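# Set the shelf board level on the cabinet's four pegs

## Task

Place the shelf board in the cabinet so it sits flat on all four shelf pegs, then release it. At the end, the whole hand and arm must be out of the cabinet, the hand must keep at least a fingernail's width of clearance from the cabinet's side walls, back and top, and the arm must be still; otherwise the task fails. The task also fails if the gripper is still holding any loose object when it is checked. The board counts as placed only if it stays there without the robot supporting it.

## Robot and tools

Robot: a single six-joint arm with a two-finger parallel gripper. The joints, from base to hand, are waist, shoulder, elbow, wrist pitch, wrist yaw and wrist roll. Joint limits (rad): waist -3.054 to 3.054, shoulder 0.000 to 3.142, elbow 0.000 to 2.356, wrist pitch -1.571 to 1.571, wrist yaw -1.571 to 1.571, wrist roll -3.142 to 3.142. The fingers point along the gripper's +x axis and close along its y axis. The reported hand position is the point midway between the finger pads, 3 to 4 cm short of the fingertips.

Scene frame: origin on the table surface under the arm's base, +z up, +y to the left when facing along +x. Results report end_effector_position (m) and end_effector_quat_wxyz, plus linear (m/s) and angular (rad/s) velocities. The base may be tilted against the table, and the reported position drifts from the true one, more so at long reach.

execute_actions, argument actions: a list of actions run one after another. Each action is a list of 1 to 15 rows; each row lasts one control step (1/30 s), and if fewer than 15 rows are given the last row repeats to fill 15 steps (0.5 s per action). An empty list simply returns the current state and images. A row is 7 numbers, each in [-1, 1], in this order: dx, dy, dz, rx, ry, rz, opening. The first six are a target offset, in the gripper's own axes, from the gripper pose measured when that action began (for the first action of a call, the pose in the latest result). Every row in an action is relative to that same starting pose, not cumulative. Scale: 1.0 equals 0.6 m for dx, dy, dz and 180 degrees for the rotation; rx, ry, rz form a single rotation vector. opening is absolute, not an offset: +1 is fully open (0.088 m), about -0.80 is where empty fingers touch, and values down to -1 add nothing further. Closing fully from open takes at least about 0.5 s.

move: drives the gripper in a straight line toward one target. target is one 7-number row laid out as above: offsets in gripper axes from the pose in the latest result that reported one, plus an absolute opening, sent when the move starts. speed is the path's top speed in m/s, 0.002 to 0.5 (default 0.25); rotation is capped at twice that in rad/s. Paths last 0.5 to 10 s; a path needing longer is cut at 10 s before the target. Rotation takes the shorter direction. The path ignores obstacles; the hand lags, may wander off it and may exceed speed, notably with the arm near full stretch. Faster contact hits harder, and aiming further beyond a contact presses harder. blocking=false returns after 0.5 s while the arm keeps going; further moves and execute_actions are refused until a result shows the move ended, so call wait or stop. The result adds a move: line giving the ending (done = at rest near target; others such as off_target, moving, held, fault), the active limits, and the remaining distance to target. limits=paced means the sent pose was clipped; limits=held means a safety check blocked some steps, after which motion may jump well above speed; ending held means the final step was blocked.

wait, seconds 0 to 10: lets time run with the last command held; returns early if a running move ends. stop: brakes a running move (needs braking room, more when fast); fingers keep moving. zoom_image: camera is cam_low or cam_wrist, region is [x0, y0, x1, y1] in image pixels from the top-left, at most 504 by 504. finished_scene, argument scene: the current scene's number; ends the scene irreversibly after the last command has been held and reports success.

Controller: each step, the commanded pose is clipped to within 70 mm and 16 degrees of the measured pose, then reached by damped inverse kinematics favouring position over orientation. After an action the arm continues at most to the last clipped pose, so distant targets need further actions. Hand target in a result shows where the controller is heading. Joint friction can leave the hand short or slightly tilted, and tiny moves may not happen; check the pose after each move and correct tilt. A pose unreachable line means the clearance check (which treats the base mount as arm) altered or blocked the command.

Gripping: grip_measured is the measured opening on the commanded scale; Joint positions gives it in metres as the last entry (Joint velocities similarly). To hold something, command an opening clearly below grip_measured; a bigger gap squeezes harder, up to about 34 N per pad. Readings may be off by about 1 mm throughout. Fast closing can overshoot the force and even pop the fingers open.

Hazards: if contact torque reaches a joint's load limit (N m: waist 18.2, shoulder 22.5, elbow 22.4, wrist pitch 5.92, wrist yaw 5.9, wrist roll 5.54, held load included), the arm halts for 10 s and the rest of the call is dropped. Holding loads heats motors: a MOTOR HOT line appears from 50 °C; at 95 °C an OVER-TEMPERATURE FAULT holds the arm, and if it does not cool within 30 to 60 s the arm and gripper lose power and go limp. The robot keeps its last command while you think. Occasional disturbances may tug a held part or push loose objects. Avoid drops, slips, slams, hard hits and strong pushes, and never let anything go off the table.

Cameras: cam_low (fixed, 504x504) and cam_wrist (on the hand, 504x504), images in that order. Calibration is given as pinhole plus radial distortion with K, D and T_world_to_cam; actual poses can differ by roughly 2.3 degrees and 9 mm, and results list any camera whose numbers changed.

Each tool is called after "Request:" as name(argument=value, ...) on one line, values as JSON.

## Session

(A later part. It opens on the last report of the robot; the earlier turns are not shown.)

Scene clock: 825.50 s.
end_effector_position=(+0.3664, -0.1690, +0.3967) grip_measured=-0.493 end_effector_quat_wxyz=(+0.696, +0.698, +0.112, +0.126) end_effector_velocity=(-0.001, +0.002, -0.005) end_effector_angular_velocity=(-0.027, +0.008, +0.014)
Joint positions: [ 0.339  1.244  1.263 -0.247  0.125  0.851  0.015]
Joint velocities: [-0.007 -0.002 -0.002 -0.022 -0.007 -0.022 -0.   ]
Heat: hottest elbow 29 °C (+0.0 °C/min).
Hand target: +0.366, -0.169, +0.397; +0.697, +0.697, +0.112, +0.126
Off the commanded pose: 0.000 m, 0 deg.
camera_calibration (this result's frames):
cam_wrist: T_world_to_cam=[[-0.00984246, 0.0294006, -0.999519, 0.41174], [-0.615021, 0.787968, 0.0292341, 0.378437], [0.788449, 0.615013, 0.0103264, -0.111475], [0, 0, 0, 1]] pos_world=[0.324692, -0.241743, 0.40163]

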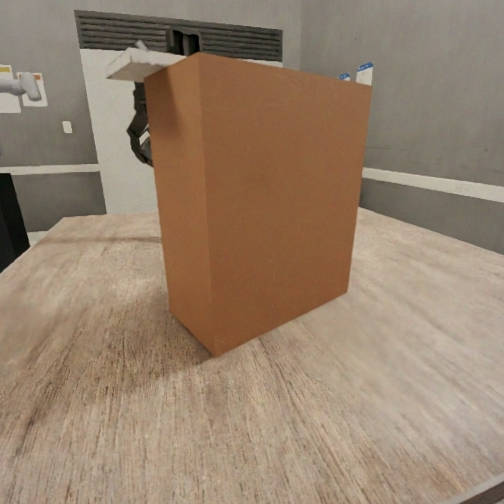

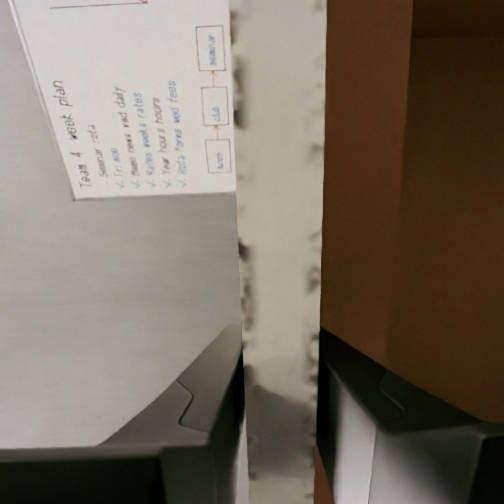

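Request:
move(target=[0.0, 0.022, 0.0, 0.0, 0.0, 0.0, -1.0], speed=0.05)

Request:
move(target=[-0.17, 0.0, 0.0, 0.0, 0.011, 0.0, -1.0], speed=0.12)

Scene clock: 839.20 s.
end_effector_position=(+0.3679, -0.1658, +0.4000) grip_measured=-0.495 end_effector_quat_wxyz=(+0.697, +0.697, +0.122, +0.117) end_effector_velocity=(+0.000, +0.003, -0.002) end_effector_angular_velocity=(-0.010, +0.003, +0.012)
Joint positions: [ 0.364  1.266  1.297 -0.283  0.164  0.863  0.015]
Joint velocities: [-0.002  0.002 -0.002 -0.007 -0.007 -0.007 -0.   ]
Heat: hottest elbow 30 °C (+1.0 °C/min).
Hand target: +0.366, -0.169, +0.410; +0.696, +0.698, +0.112, +0.126
Off the commanded pose: 0.011 m, 2 deg.
move: off_target
camera_calibration (this result's frames):
cam_wrist: T_world_to_cam=[[-0.0367167, 0.0226915, -0.999068, 0.423536], [-0.616235, 0.786519, 0.0405112, 0.372403], [0.786706, 0.617148, -0.0148951, -0.103518], [0, 0, 0, 1]] pos_world=[0.326477, -0.238627, 0.406513]

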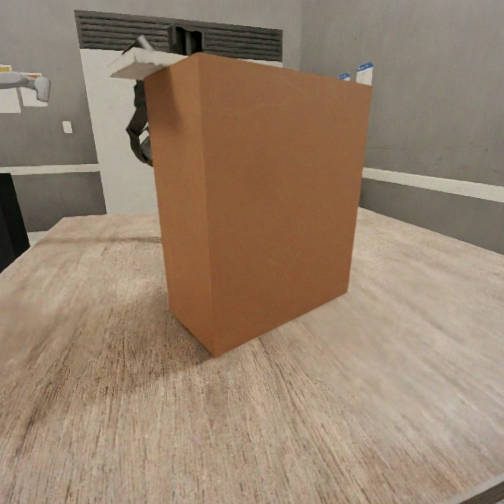

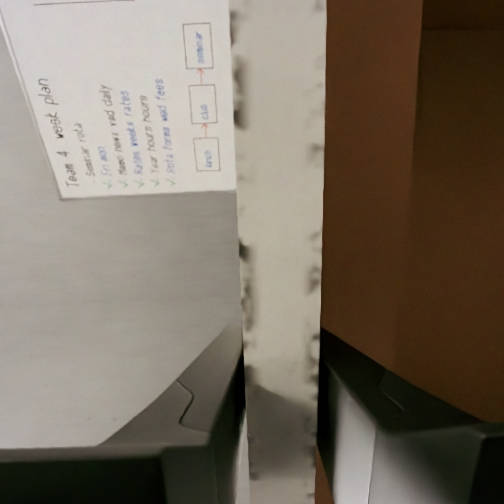

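Scene clock: 840.47 s.
end_effector_position=(+0.2747, -0.1975, +0.3946) grip_measured=-0.495 end_effector_quat_wxyz=(+0.698, +0.691, +0.144, +0.119) end_effector_velocity=(+0.001, -0.002, +0.000) end_effector_angular_velocity=(-0.005, -0.001, -0.012)
Joint positions: [ 0.441  0.985  1.278 -0.596  0.232  0.888  0.015]
Joint velocities: [-0.002  0.002  0.002  0.007  0.007 -0.007  0.   ]
Heat: hottest elbow 30 °C (+1.0 °C/min).
Hand target: +0.271, -0.200, +0.402; +0.694, +0.695, +0.134, +0.129
Off the commanded pose: 0.007 m, 2 deg.
move: done
camera_calibration (this result's frames):
cam_wrist: T_world_to_cam=[[-0.0634316, 0.00556918, -0.997971, 0.418941], [-0.642001, 0.765377, 0.0450771, 0.341187], [0.764075, 0.643558, -0.0449737, 0.0125629], [0, 0, 0, 1]] pos_world=[0.236018, -0.271555, 0.403276]

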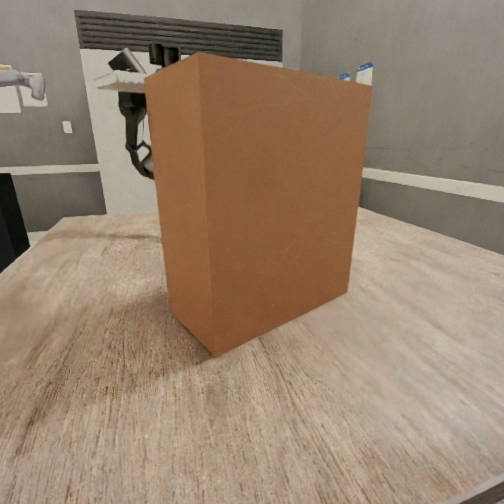

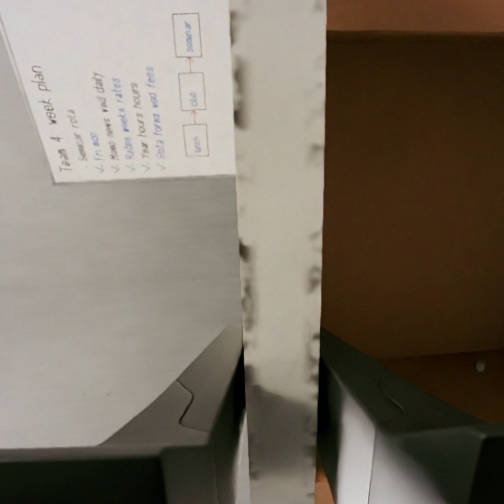

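Request:
move(target=[-0.008, -0.244, -0.0815, -0.2321, -0.0042, 0.0112, -1.0], speed=0.15)

Scene clock: 907.10 s.
end_effector_position=(+0.2483, -0.1576, +0.2419) grip_measured=-0.494 end_effector_quat_wxyz=(+0.897, +0.402, +0.091, +0.161) end_effector_velocity=(-0.002, -0.001, -0.000) end_effector_angular_velocity=(-0.041, -0.023, +0.003)
Joint positions: [-0.102  0.594  0.607 -0.314 -0.288  0.011  0.015]
Joint velocities: [-0.017 -0.012 -0.002 -0.007 -0.022 -0.051 -0.   ]
Heat: hottest wrist pitch 35 °C (+5.0 °C/min).
Hand target: +0.246, -0.157, +0.248; +0.898, +0.399, +0.076, +0.170
Off the commanded pose: 0.007 m, 2 deg.
move: done
camera_calibration (this result's frames):
cam_wrist: T_world_to_cam=[[0.187752, -0.609141, -0.770517, 0.0503866], [-0.581315, 0.563411, -0.587061, 0.406594], [0.79172, 0.558135, -0.248321, 0.029034], [0, 0, 0, 1]] pos_world=[0.203912, -0.214592, 0.284729]

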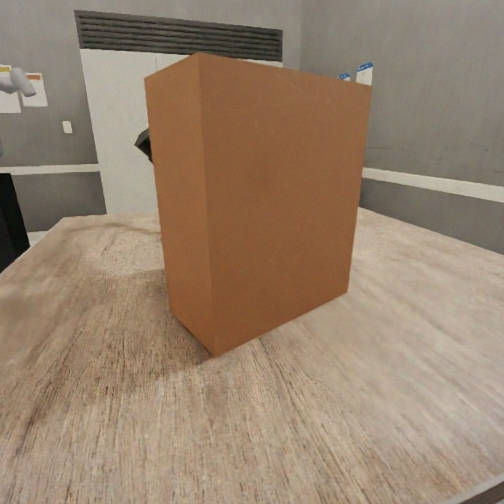

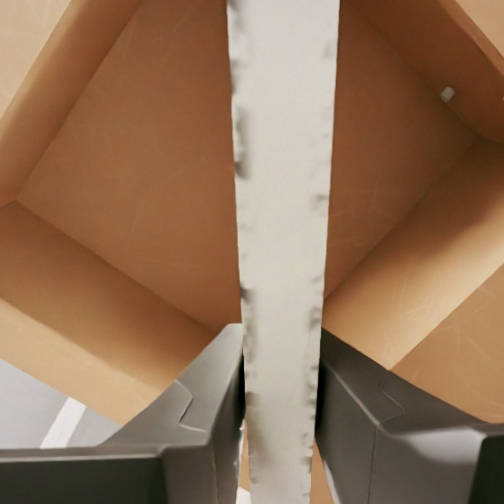

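Request:
zoom_image(camera="cam_wrist", region=[0, 180, 252, 432])

Request:
zoom_image(camera="cam_wrist", region=[252, 0, 504, 252])

Request:
zoom_image(camera="cam_wrist", region=[0, 0, 252, 252])

Region (0, 180, 252, 432) of cam_wrist's 504x504 image, scaled by 2.000, with more detail than that image has.

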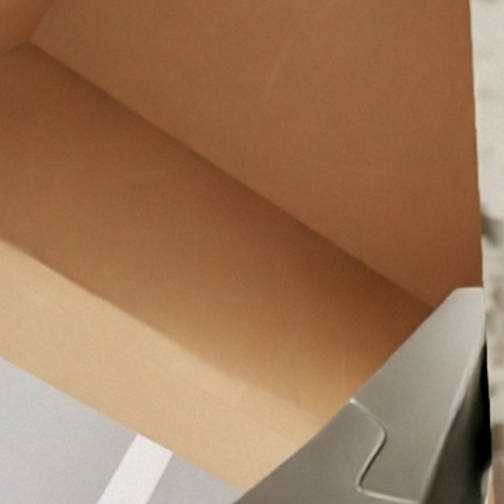

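Region (252, 0, 504, 252) of cam_wrist's 504x504 image, scaled by 2.000, with more detail than that image has.

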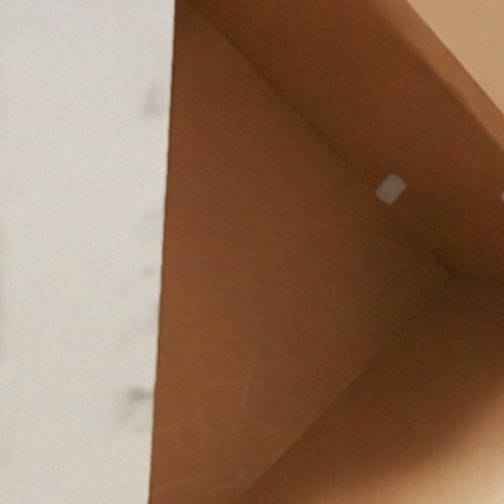

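Region (0, 0, 252, 252) of cam_wrist's 504x504 image, scaled by 2.000, with more detail than that image has.

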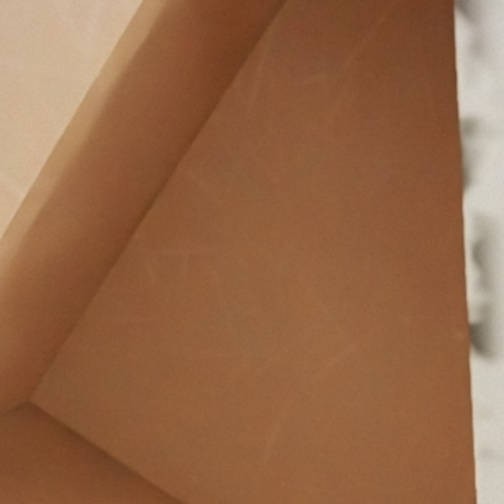

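Request:
move(target=[0.0387, 0.0, 0.0172, -0.0042, 0.0214, 0.0170, -1.0], speed=0.08)

Scene clock: 1028.73 s.
end_effector_position=(+0.2736, -0.1545, +0.2390) grip_measured=-0.495 end_effector_quat_wxyz=(+0.890, +0.395, +0.125, +0.191) end_effector_velocity=(+0.001, +0.000, +0.000) end_effector_angular_velocity=(-0.004, -0.008, +0.002)
Joint positions: [-0.119  0.766  0.692 -0.321 -0.33  -0.025  0.015]
Joint velocities: [-0.002  0.002 -0.002  0.007 -0.007 -0.007 -0.   ]
Heat: hottest wrist pitch 38 °C (+1.0 °C/min).
Hand target: +0.273, -0.156, +0.248; +0.891, +0.393, +0.109, +0.199
Off the commanded pose: 0.009 m, 2 deg.
move: off_target
camera_calibration (this result's frames):
cam_wrist: T_world_to_cam=[[0.211387, -0.601569, -0.770344, 0.0399533], [-0.647337, 0.504345, -0.571481, 0.423126], [0.732305, 0.619476, -0.282806, 0.040504], [0, 0, 0, 1]] pos_world=[0.235798, -0.214458, 0.284041]

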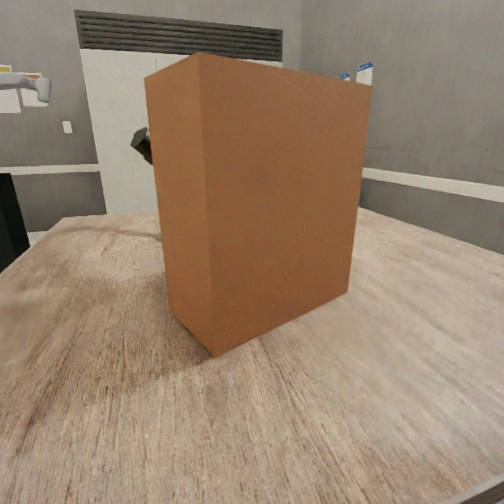

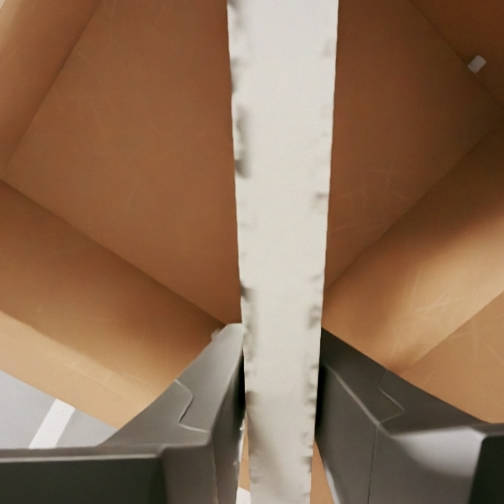

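Request:
move(target=[0.1128, 0.0100, 0.0237, -0.004, -0.0069, 0.0083, -1.0], speed=0.07)

Scene clock: 1044.03 s.
end_effector_position=(+0.3362, -0.1252, +0.2337) grip_measured=-0.495 end_effector_quat_wxyz=(+0.889, +0.393, +0.129, +0.195) end_effector_velocity=(+0.000, +0.000, +0.003) end_effector_angular_velocity=(+0.002, -0.021, +0.008)
Joint positions: [-0.015  1.06   0.706 -0.042 -0.237  0.01   0.015]
Joint velocities: [-0.002  0.002  0.002  0.007 -0.022 -0.007 -0.   ]
Heat: hottest wrist pitch 38 °C (+1.0 °C/min).
Hand target: +0.338, -0.130, +0.247; +0.891, +0.393, +0.109, +0.199
Off the commanded pose: 0.015 m, 2 deg.
move: off_target
camera_calibration (this result's frames):
cam_wrist: T_world_to_cam=[[0.214795, -0.602792, -0.768443, 0.0385381], [-0.655194, 0.494554, -0.571084, 0.447128], [0.724282, 0.626145, -0.288718, -0.0200611], [0, 0, 0, 1]] pos_world=[0.299208, -0.185338, 0.27917]

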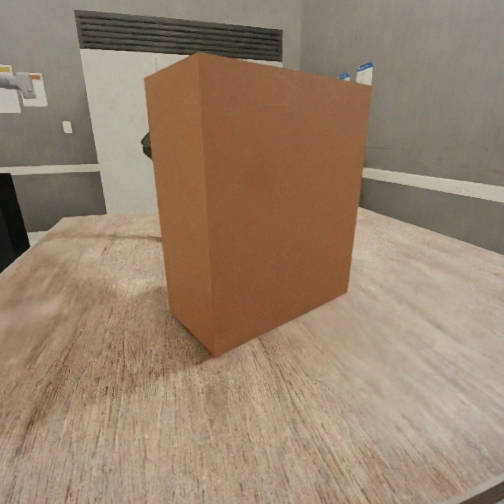

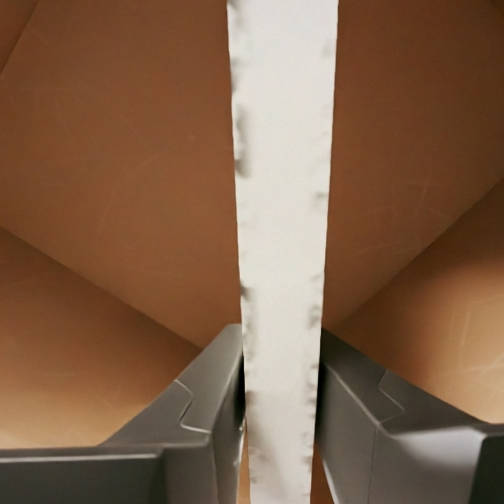

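Request:
move(target=[0.1068, 0.0175, 0.0583, -0.0036, -0.0116, 0.0075, -1.0], speed=0.06)

Scene clock: 1061.70 s.
end_effector_position=(+0.4017, -0.1083, +0.2439) grip_measured=-0.495 end_effector_quat_wxyz=(+0.890, +0.391, +0.128, +0.194) end_effector_velocity=(+0.000, -0.000, -0.002) end_effector_angular_velocity=(+0.009, +0.009, +0.004)
Joint positions: [ 0.049  1.354  0.865  0.1   -0.176  0.032  0.015]
Joint velocities: [-0.007  0.002  0.002 -0.007 -0.007  0.007 -0.   ]
Heat: hottest wrist pitch 38 °C (+1.0 °C/min).
Hand target: +0.404, -0.113, +0.259; +0.892, +0.393, +0.107, +0.199
Off the commanded pose: 0.017 m, 2 deg.
move: off_target
camera_calibration (this result's frames):
cam_wrist: T_world_to_cam=[[0.214701, -0.606008, -0.765936, 0.0416011], [-0.652945, 0.494152, -0.574001, 0.487259], [0.726338, 0.623352, -0.289595, -0.0760104], [0, 0, 0, 1]] pos_world=[0.364431, -0.168188, 0.289539]

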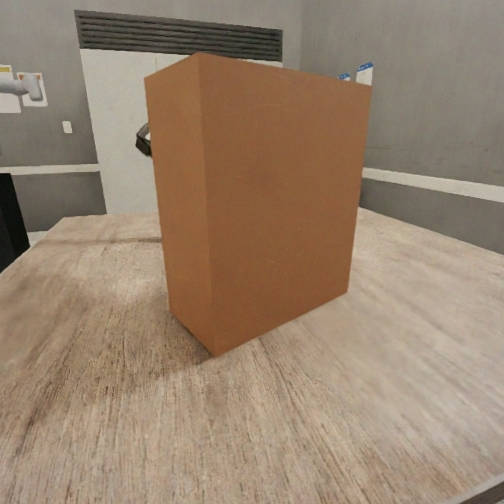

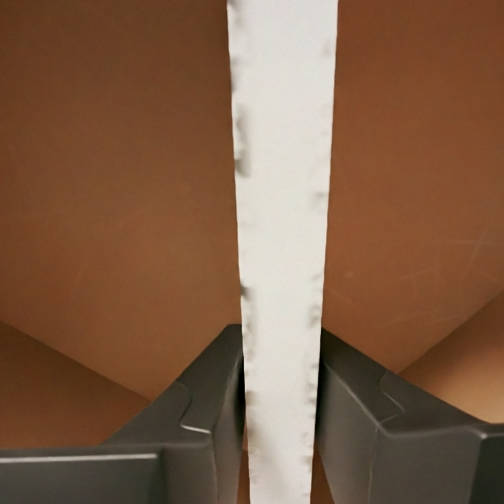

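Request:
move(target=[0.0222, 0.0203, 0.0327, -0.0024, -0.0111, 0.0080, -1.0], speed=0.03)

Scene clock: 1085.70 s.
end_effector_position=(+0.4134, -0.1068, +0.2483) grip_measured=-0.495 end_effector_quat_wxyz=(+0.891, +0.393, +0.128, +0.188) end_effector_velocity=(-0.003, +0.004, -0.001) end_effector_angular_velocity=(-0.013, -0.013, +0.024)
Joint positions: [ 0.064  1.4    0.906  0.11  -0.152  0.043  0.015]
Joint velocities: [-0.002 -0.002 -0.007 -0.007 -0.022 -0.022 -0.   ]
Heat: hottest wrist pitch 39 °C (+1.0 °C/min).
Hand target: +0.417, -0.107, +0.265; +0.891, +0.393, +0.107, +0.199
Off the commanded pose: 0.017 m, 3 deg.
move: off_target
camera_calibration (this result's frames):
cam_wrist: T_world_to_cam=[[0.20469, -0.606971, -0.767912, 0.047869], [-0.650899, 0.501526, -0.569915, 0.495626], [0.731049, 0.616489, -0.292419, -0.0862134], [0, 0, 0, 1]] pos_world=[0.37583, -0.166364, 0.294013]

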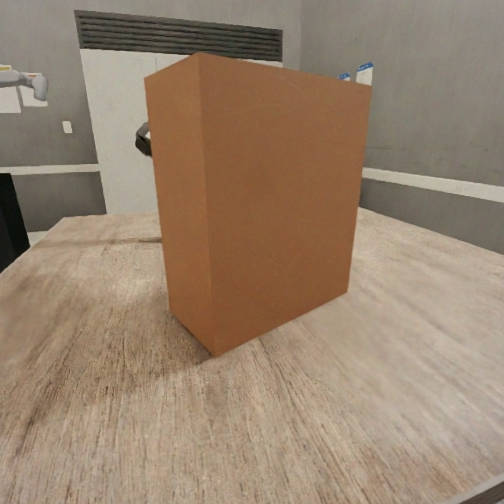

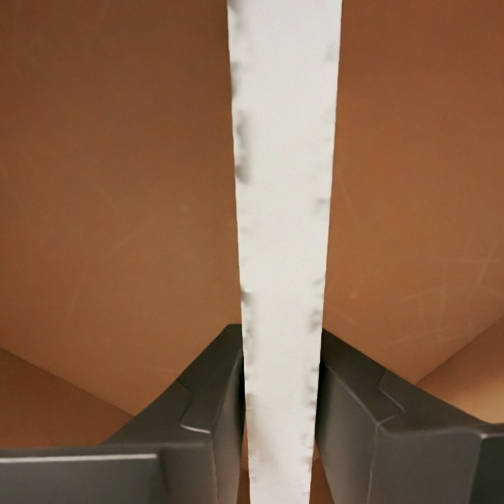

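Request:
move(target=[-0.0084, 0.0349, 0.0330, 0.0377, -0.0081, 0.0138, -1.0], speed=0.06)

Scene clock: 1108.17 s.
end_effector_position=(+0.4108, -0.1027, +0.2604) grip_measured=-0.495 end_effector_quat_wxyz=(+0.862, +0.448, +0.142, +0.189) end_effector_velocity=(-0.002, +0.002, -0.003) end_effector_angular_velocity=(+0.007, +0.009, +0.011)
Joint positions: [ 0.097  1.393  0.931  0.069 -0.138  0.179  0.015]
Joint velocities: [-0.002 -0.002 -0.007 -0.007 -0.007  0.007 -0.   ]
Heat: hottest wrist pitch 40 °C (+2.0 °C/min).
Hand target: +0.411, -0.109, +0.277; +0.863, +0.450, +0.120, +0.195
Off the commanded pose: 0.018 m, 3 deg.
move: off_target
camera_calibration (this result's frames):
cam_wrist: T_world_to_cam=[[0.1677, -0.512928, -0.841891, 0.104326], [-0.682714, 0.555638, -0.474519, 0.492629], [0.711181, 0.654348, -0.257003, -0.0804089], [0, 0, 0, 1]] pos_world=[0.376015, -0.167596, 0.300928]

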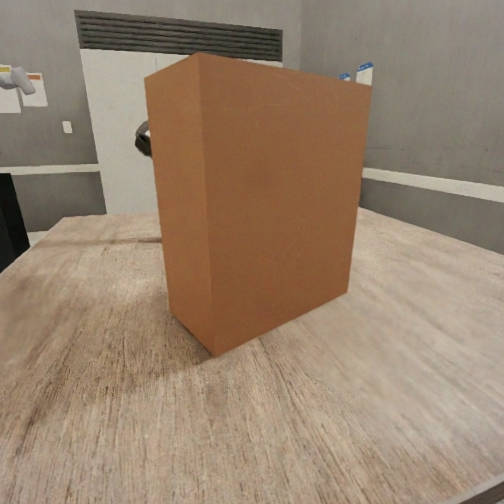

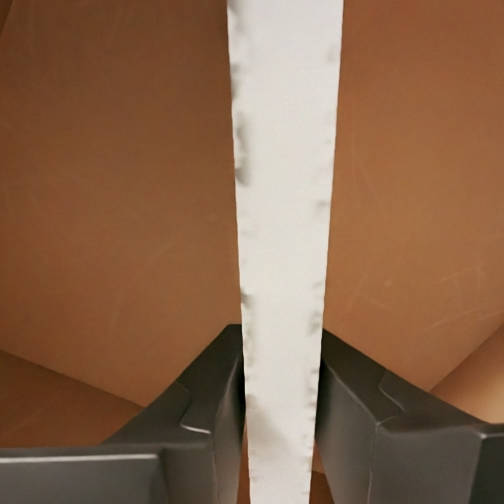

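Request:
move(target=[-0.0075, 0.0283, 0.0306, 0.1872, -0.0030, 0.0380, -1.0], speed=0.08)

Scene clock: 1130.80 s.
end_effector_position=(+0.4106, -0.1042, +0.2673) grip_measured=-0.495 end_effector_quat_wxyz=(+0.684, +0.685, +0.181, +0.171) end_effector_velocity=(-0.001, +0.002, -0.002) end_effector_angular_velocity=(-0.005, +0.002, +0.012)
Joint positions: [ 0.076  1.393  0.935  0.086 -0.225  0.773  0.015]
Joint velocities: [-0.002  0.002 -0.002 -0.007 -0.007 -0.007 -0.   ]
Heat: hottest wrist pitch 39 °C (+1.0 °C/min).
Hand target: +0.411, -0.109, +0.285; +0.684, +0.687, +0.160, +0.188
Off the commanded pose: 0.018 m, 3 deg.
move: off_target
camera_calibration (this result's frames):
cam_wrist: T_world_to_cam=[[-0.0462539, 0.0165564, -0.998793, 0.294303], [-0.735083, 0.676465, 0.0452549, 0.391718], [0.676398, 0.736288, -0.0191188, -0.118314], [0, 0, 0, 1]] pos_world=[0.381585, -0.182743, 0.273959]

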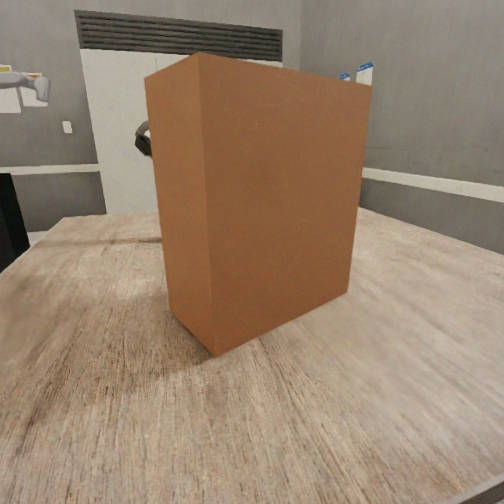

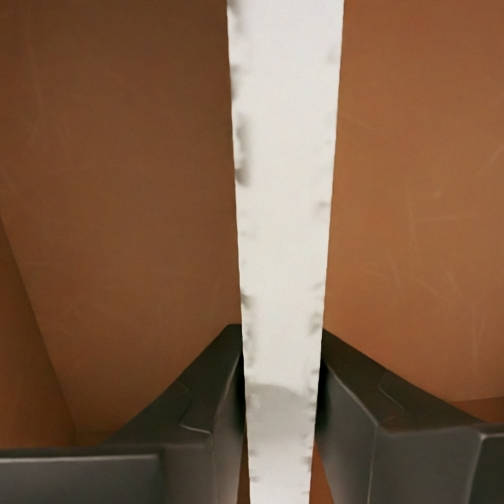

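Request:
move(target=[-0.0018, -0.107, 0.0078, -0.0034, -0.0019, 0.0168, -1.0], speed=0.1)

Scene clock: 1148.10 s.
end_effector_position=(+0.4104, -0.1077, +0.1945) grip_measured=-0.495 end_effector_quat_wxyz=(+0.683, +0.687, +0.172, +0.177) end_effector_velocity=(-0.000, -0.000, -0.003) end_effector_angular_velocity=(-0.004, -0.008, -0.006)
Joint positions: [-0.122  1.456  0.772  0.307 -0.422  0.702  0.015]
Joint velocities: [-0.007  0.002 -0.012  0.022 -0.007 -0.007 -0.   ]
Heat: hottest wrist pitch 40 °C (+1.0 °C/min).
Hand target: +0.411, -0.109, +0.203; +0.684, +0.686, +0.160, +0.188
Off the commanded pose: 0.009 m, 2 deg.
move: off_target
camera_calibration (this result's frames):
cam_wrist: T_world_to_cam=[[-0.027154, 0.0261521, -0.999289, 0.215006], [-0.732876, 0.679317, 0.0376929, 0.398064], [0.67982, 0.733379, 0.000720101, -0.122609], [0, 0, 0, 1]] pos_world=[0.380922, -0.186116, 0.199937]

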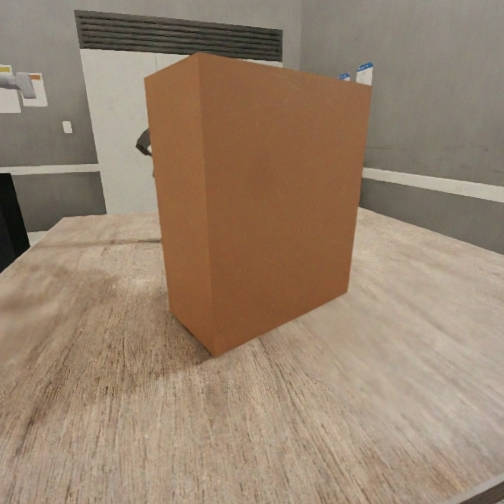

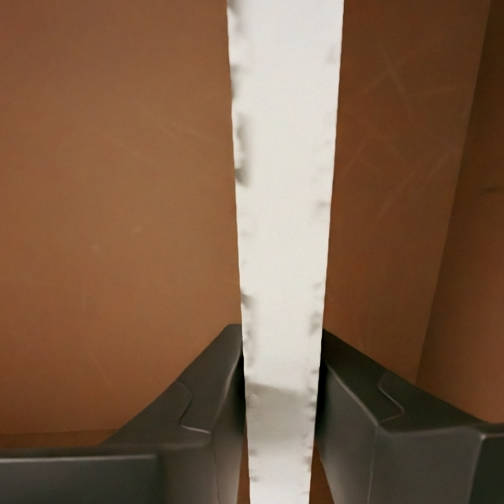

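Request:
move(target=[0.0, -0.0375, 0.0, 0.0, 0.0, 0.004, -1.0], speed=0.03)

Scene clock: 1154.63 s.
end_effector_position=(+0.4103, -0.1071, +0.1704) grip_measured=-0.495 end_effector_quat_wxyz=(+0.682, +0.688, +0.172, +0.177) end_effector_velocity=(-0.000, -0.001, +0.001) end_effector_angular_velocity=(-0.005, -0.012, -0.002)
Joint positions: [-0.181  1.499  0.734  0.377 -0.477  0.679  0.015]
Joint velocities: [-0.002 -0.002 -0.002  0.007 -0.007 -0.007 -0.   ]
Heat: hottest wrist pitch 40 °C (+1.0 °C/min).
Hand target: +0.410, -0.108, +0.172; +0.682, +0.688, +0.167, +0.181
Off the commanded pose: 0.002 m, 1 deg.
move: done
camera_calibration (this result's frames):
cam_wrist: T_world_to_cam=[[-0.0272988, 0.0281588, -0.999231, 0.191173], [-0.733078, 0.679016, 0.0391626, 0.398312], [0.679597, 0.733583, 0.00210626, -0.123033], [0, 0, 0, 1]] pos_world=[0.380825, -0.185588, 0.175686]

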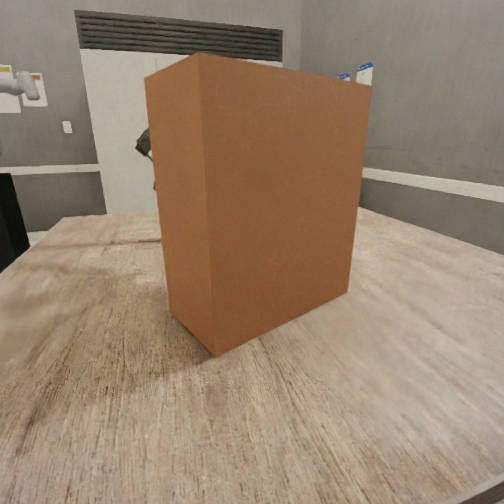

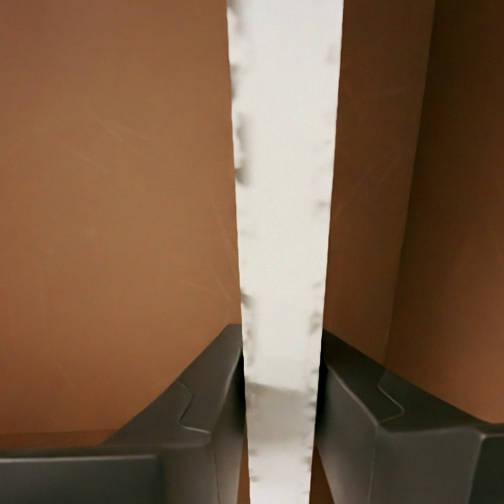

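Request:
execute_actions(actions=[[[0, -0.002, 0, 0, 0, 0, -0.35]], [[0, 0, 0, 0, 0, 0, 0.1]]])

Scene clock: 1158.97 s.
end_effector_position=(+0.4103, -0.1074, +0.1697) grip_measured=+0.099 end_effector_quat_wxyz=(+0.683, +0.687, +0.172, +0.177) end_effector_velocity=(-0.001, +0.004, -0.001) end_effector_angular_velocity=(+0.024, +0.012, +0.015)
Joint positions: [-0.183  1.5    0.733  0.379 -0.478  0.676  0.044]
Joint velocities: [ 0.002  0.002 -0.002 -0.007 -0.007  0.022  0.   ]
Heat: hottest wrist pitch 40 °C (+0.0 °C/min).
Hand target: +0.410, -0.107, +0.170; +0.683, +0.687, +0.171, +0.177
Off the commanded pose: 0.000 m, 0 deg.
camera_calibration (this result's frames):
cam_wrist: T_world_to_cam=[[-0.0268155, 0.0261327, -0.999299, 0.190087], [-0.732482, 0.679757, 0.037432, 0.398653], [0.680258, 0.732972, 0.000913769, -0.122969], [0, 0, 0, 1]] pos_world=[0.380754, -0.185822, 0.175144]

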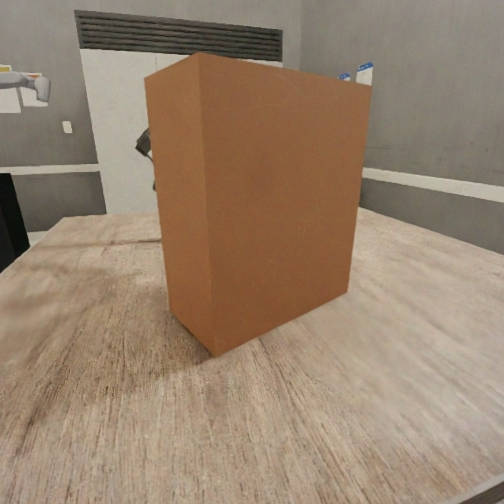

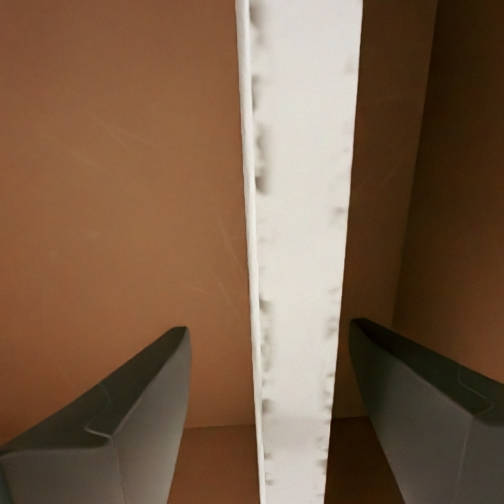

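Request:
move(target=[-0.25, -0.008, 0.0, 0.0, -0.02, 0.0, 0.1], speed=0.15)

Scene clock: 1164.07 s.
end_effector_position=(+0.2795, -0.1813, +0.1657) grip_measured=+0.100 end_effector_quat_wxyz=(+0.689, +0.693, +0.149, +0.154) end_effector_velocity=(-0.003, +0.004, -0.004) end_effector_angular_velocity=(-0.003, +0.006, +0.014)
Joint positions: [-0.589  0.901  0.569 -0.111 -0.813  0.513  0.044]
Joint velocities: [-0.007 -0.002 -0.007 -0.022 -0.007 -0.022 -0.   ]
Heat: hottest wrist pitch 39 °C (-1.0 °C/min).
Hand target: +0.278, -0.180, +0.165; +0.689, +0.692, +0.149, +0.155
Off the commanded pose: 0.003 m, 0 deg.
move: done
camera_calibration (this result's frames):
cam_wrist: T_world_to_cam=[[-0.026049, 0.0278717, -0.999272, 0.184547], [-0.68592, 0.726676, 0.038149, 0.348582], [0.72721, 0.686415, 0.000188589, -0.00126816], [0, 0, 0, 1]] pos_world=[0.244829, -0.257579, 0.171114]

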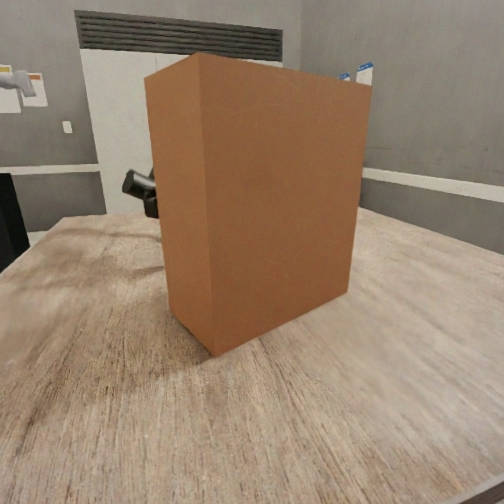

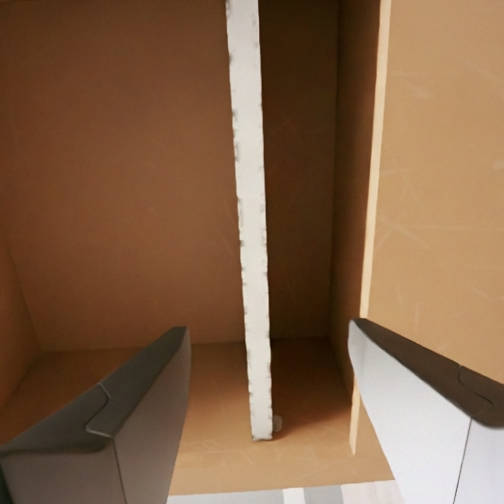

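Request:
execute_actions(actions=[])

Scene clock: 1184.03 s.
end_effector_position=(+0.2793, -0.1812, +0.1657) grip_measured=+0.100 end_effector_quat_wxyz=(+0.689, +0.693, +0.149, +0.154) end_effector_velocity=(-0.002, +0.005, -0.001) end_effector_angular_velocity=(+0.015, -0.003, +0.025)
Joint positions: [-0.589  0.901  0.569 -0.112 -0.814  0.512  0.044]
Joint velocities: [-0.002  0.002 -0.002 -0.022 -0.022 -0.007 -0.   ]
Heat: hottest wrist pitch 36 °C (-3.0 °C/min).
Hand target: +0.278, -0.180, +0.165; +0.689, +0.692, +0.149, +0.155
Off the commanded pose: 0.003 m, 0 deg.
camera_calibration (this result's frames):
cam_wrist: T_world_to_cam=[[-0.02587, 0.0278363, -0.999278, 0.184495], [-0.686332, 0.726295, 0.0380003, 0.348492], [0.726828, 0.68682, 0.000315719, -0.00105717], [0, 0, 0, 1]] pos_world=[0.244723, -0.257518, 0.171119]

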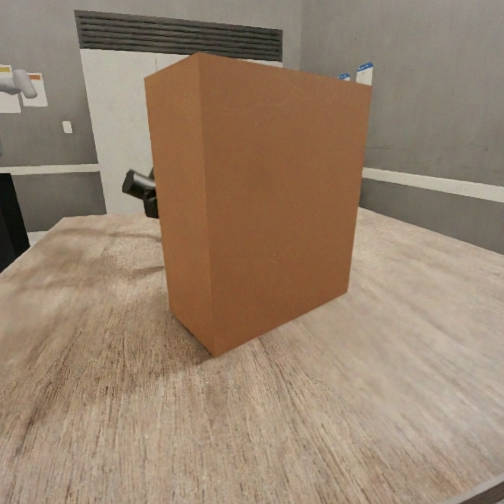

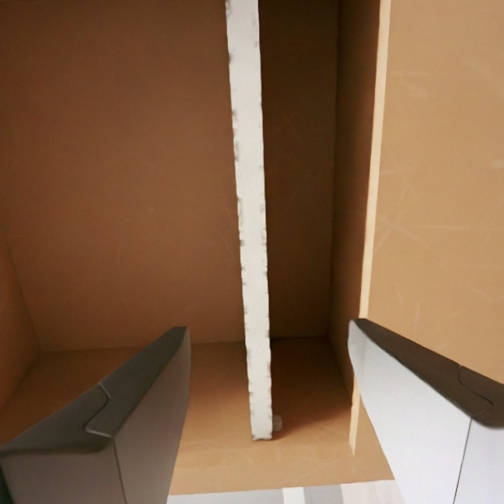

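Request:
finished_scene(scene=1)

The scene is finished: the task was done.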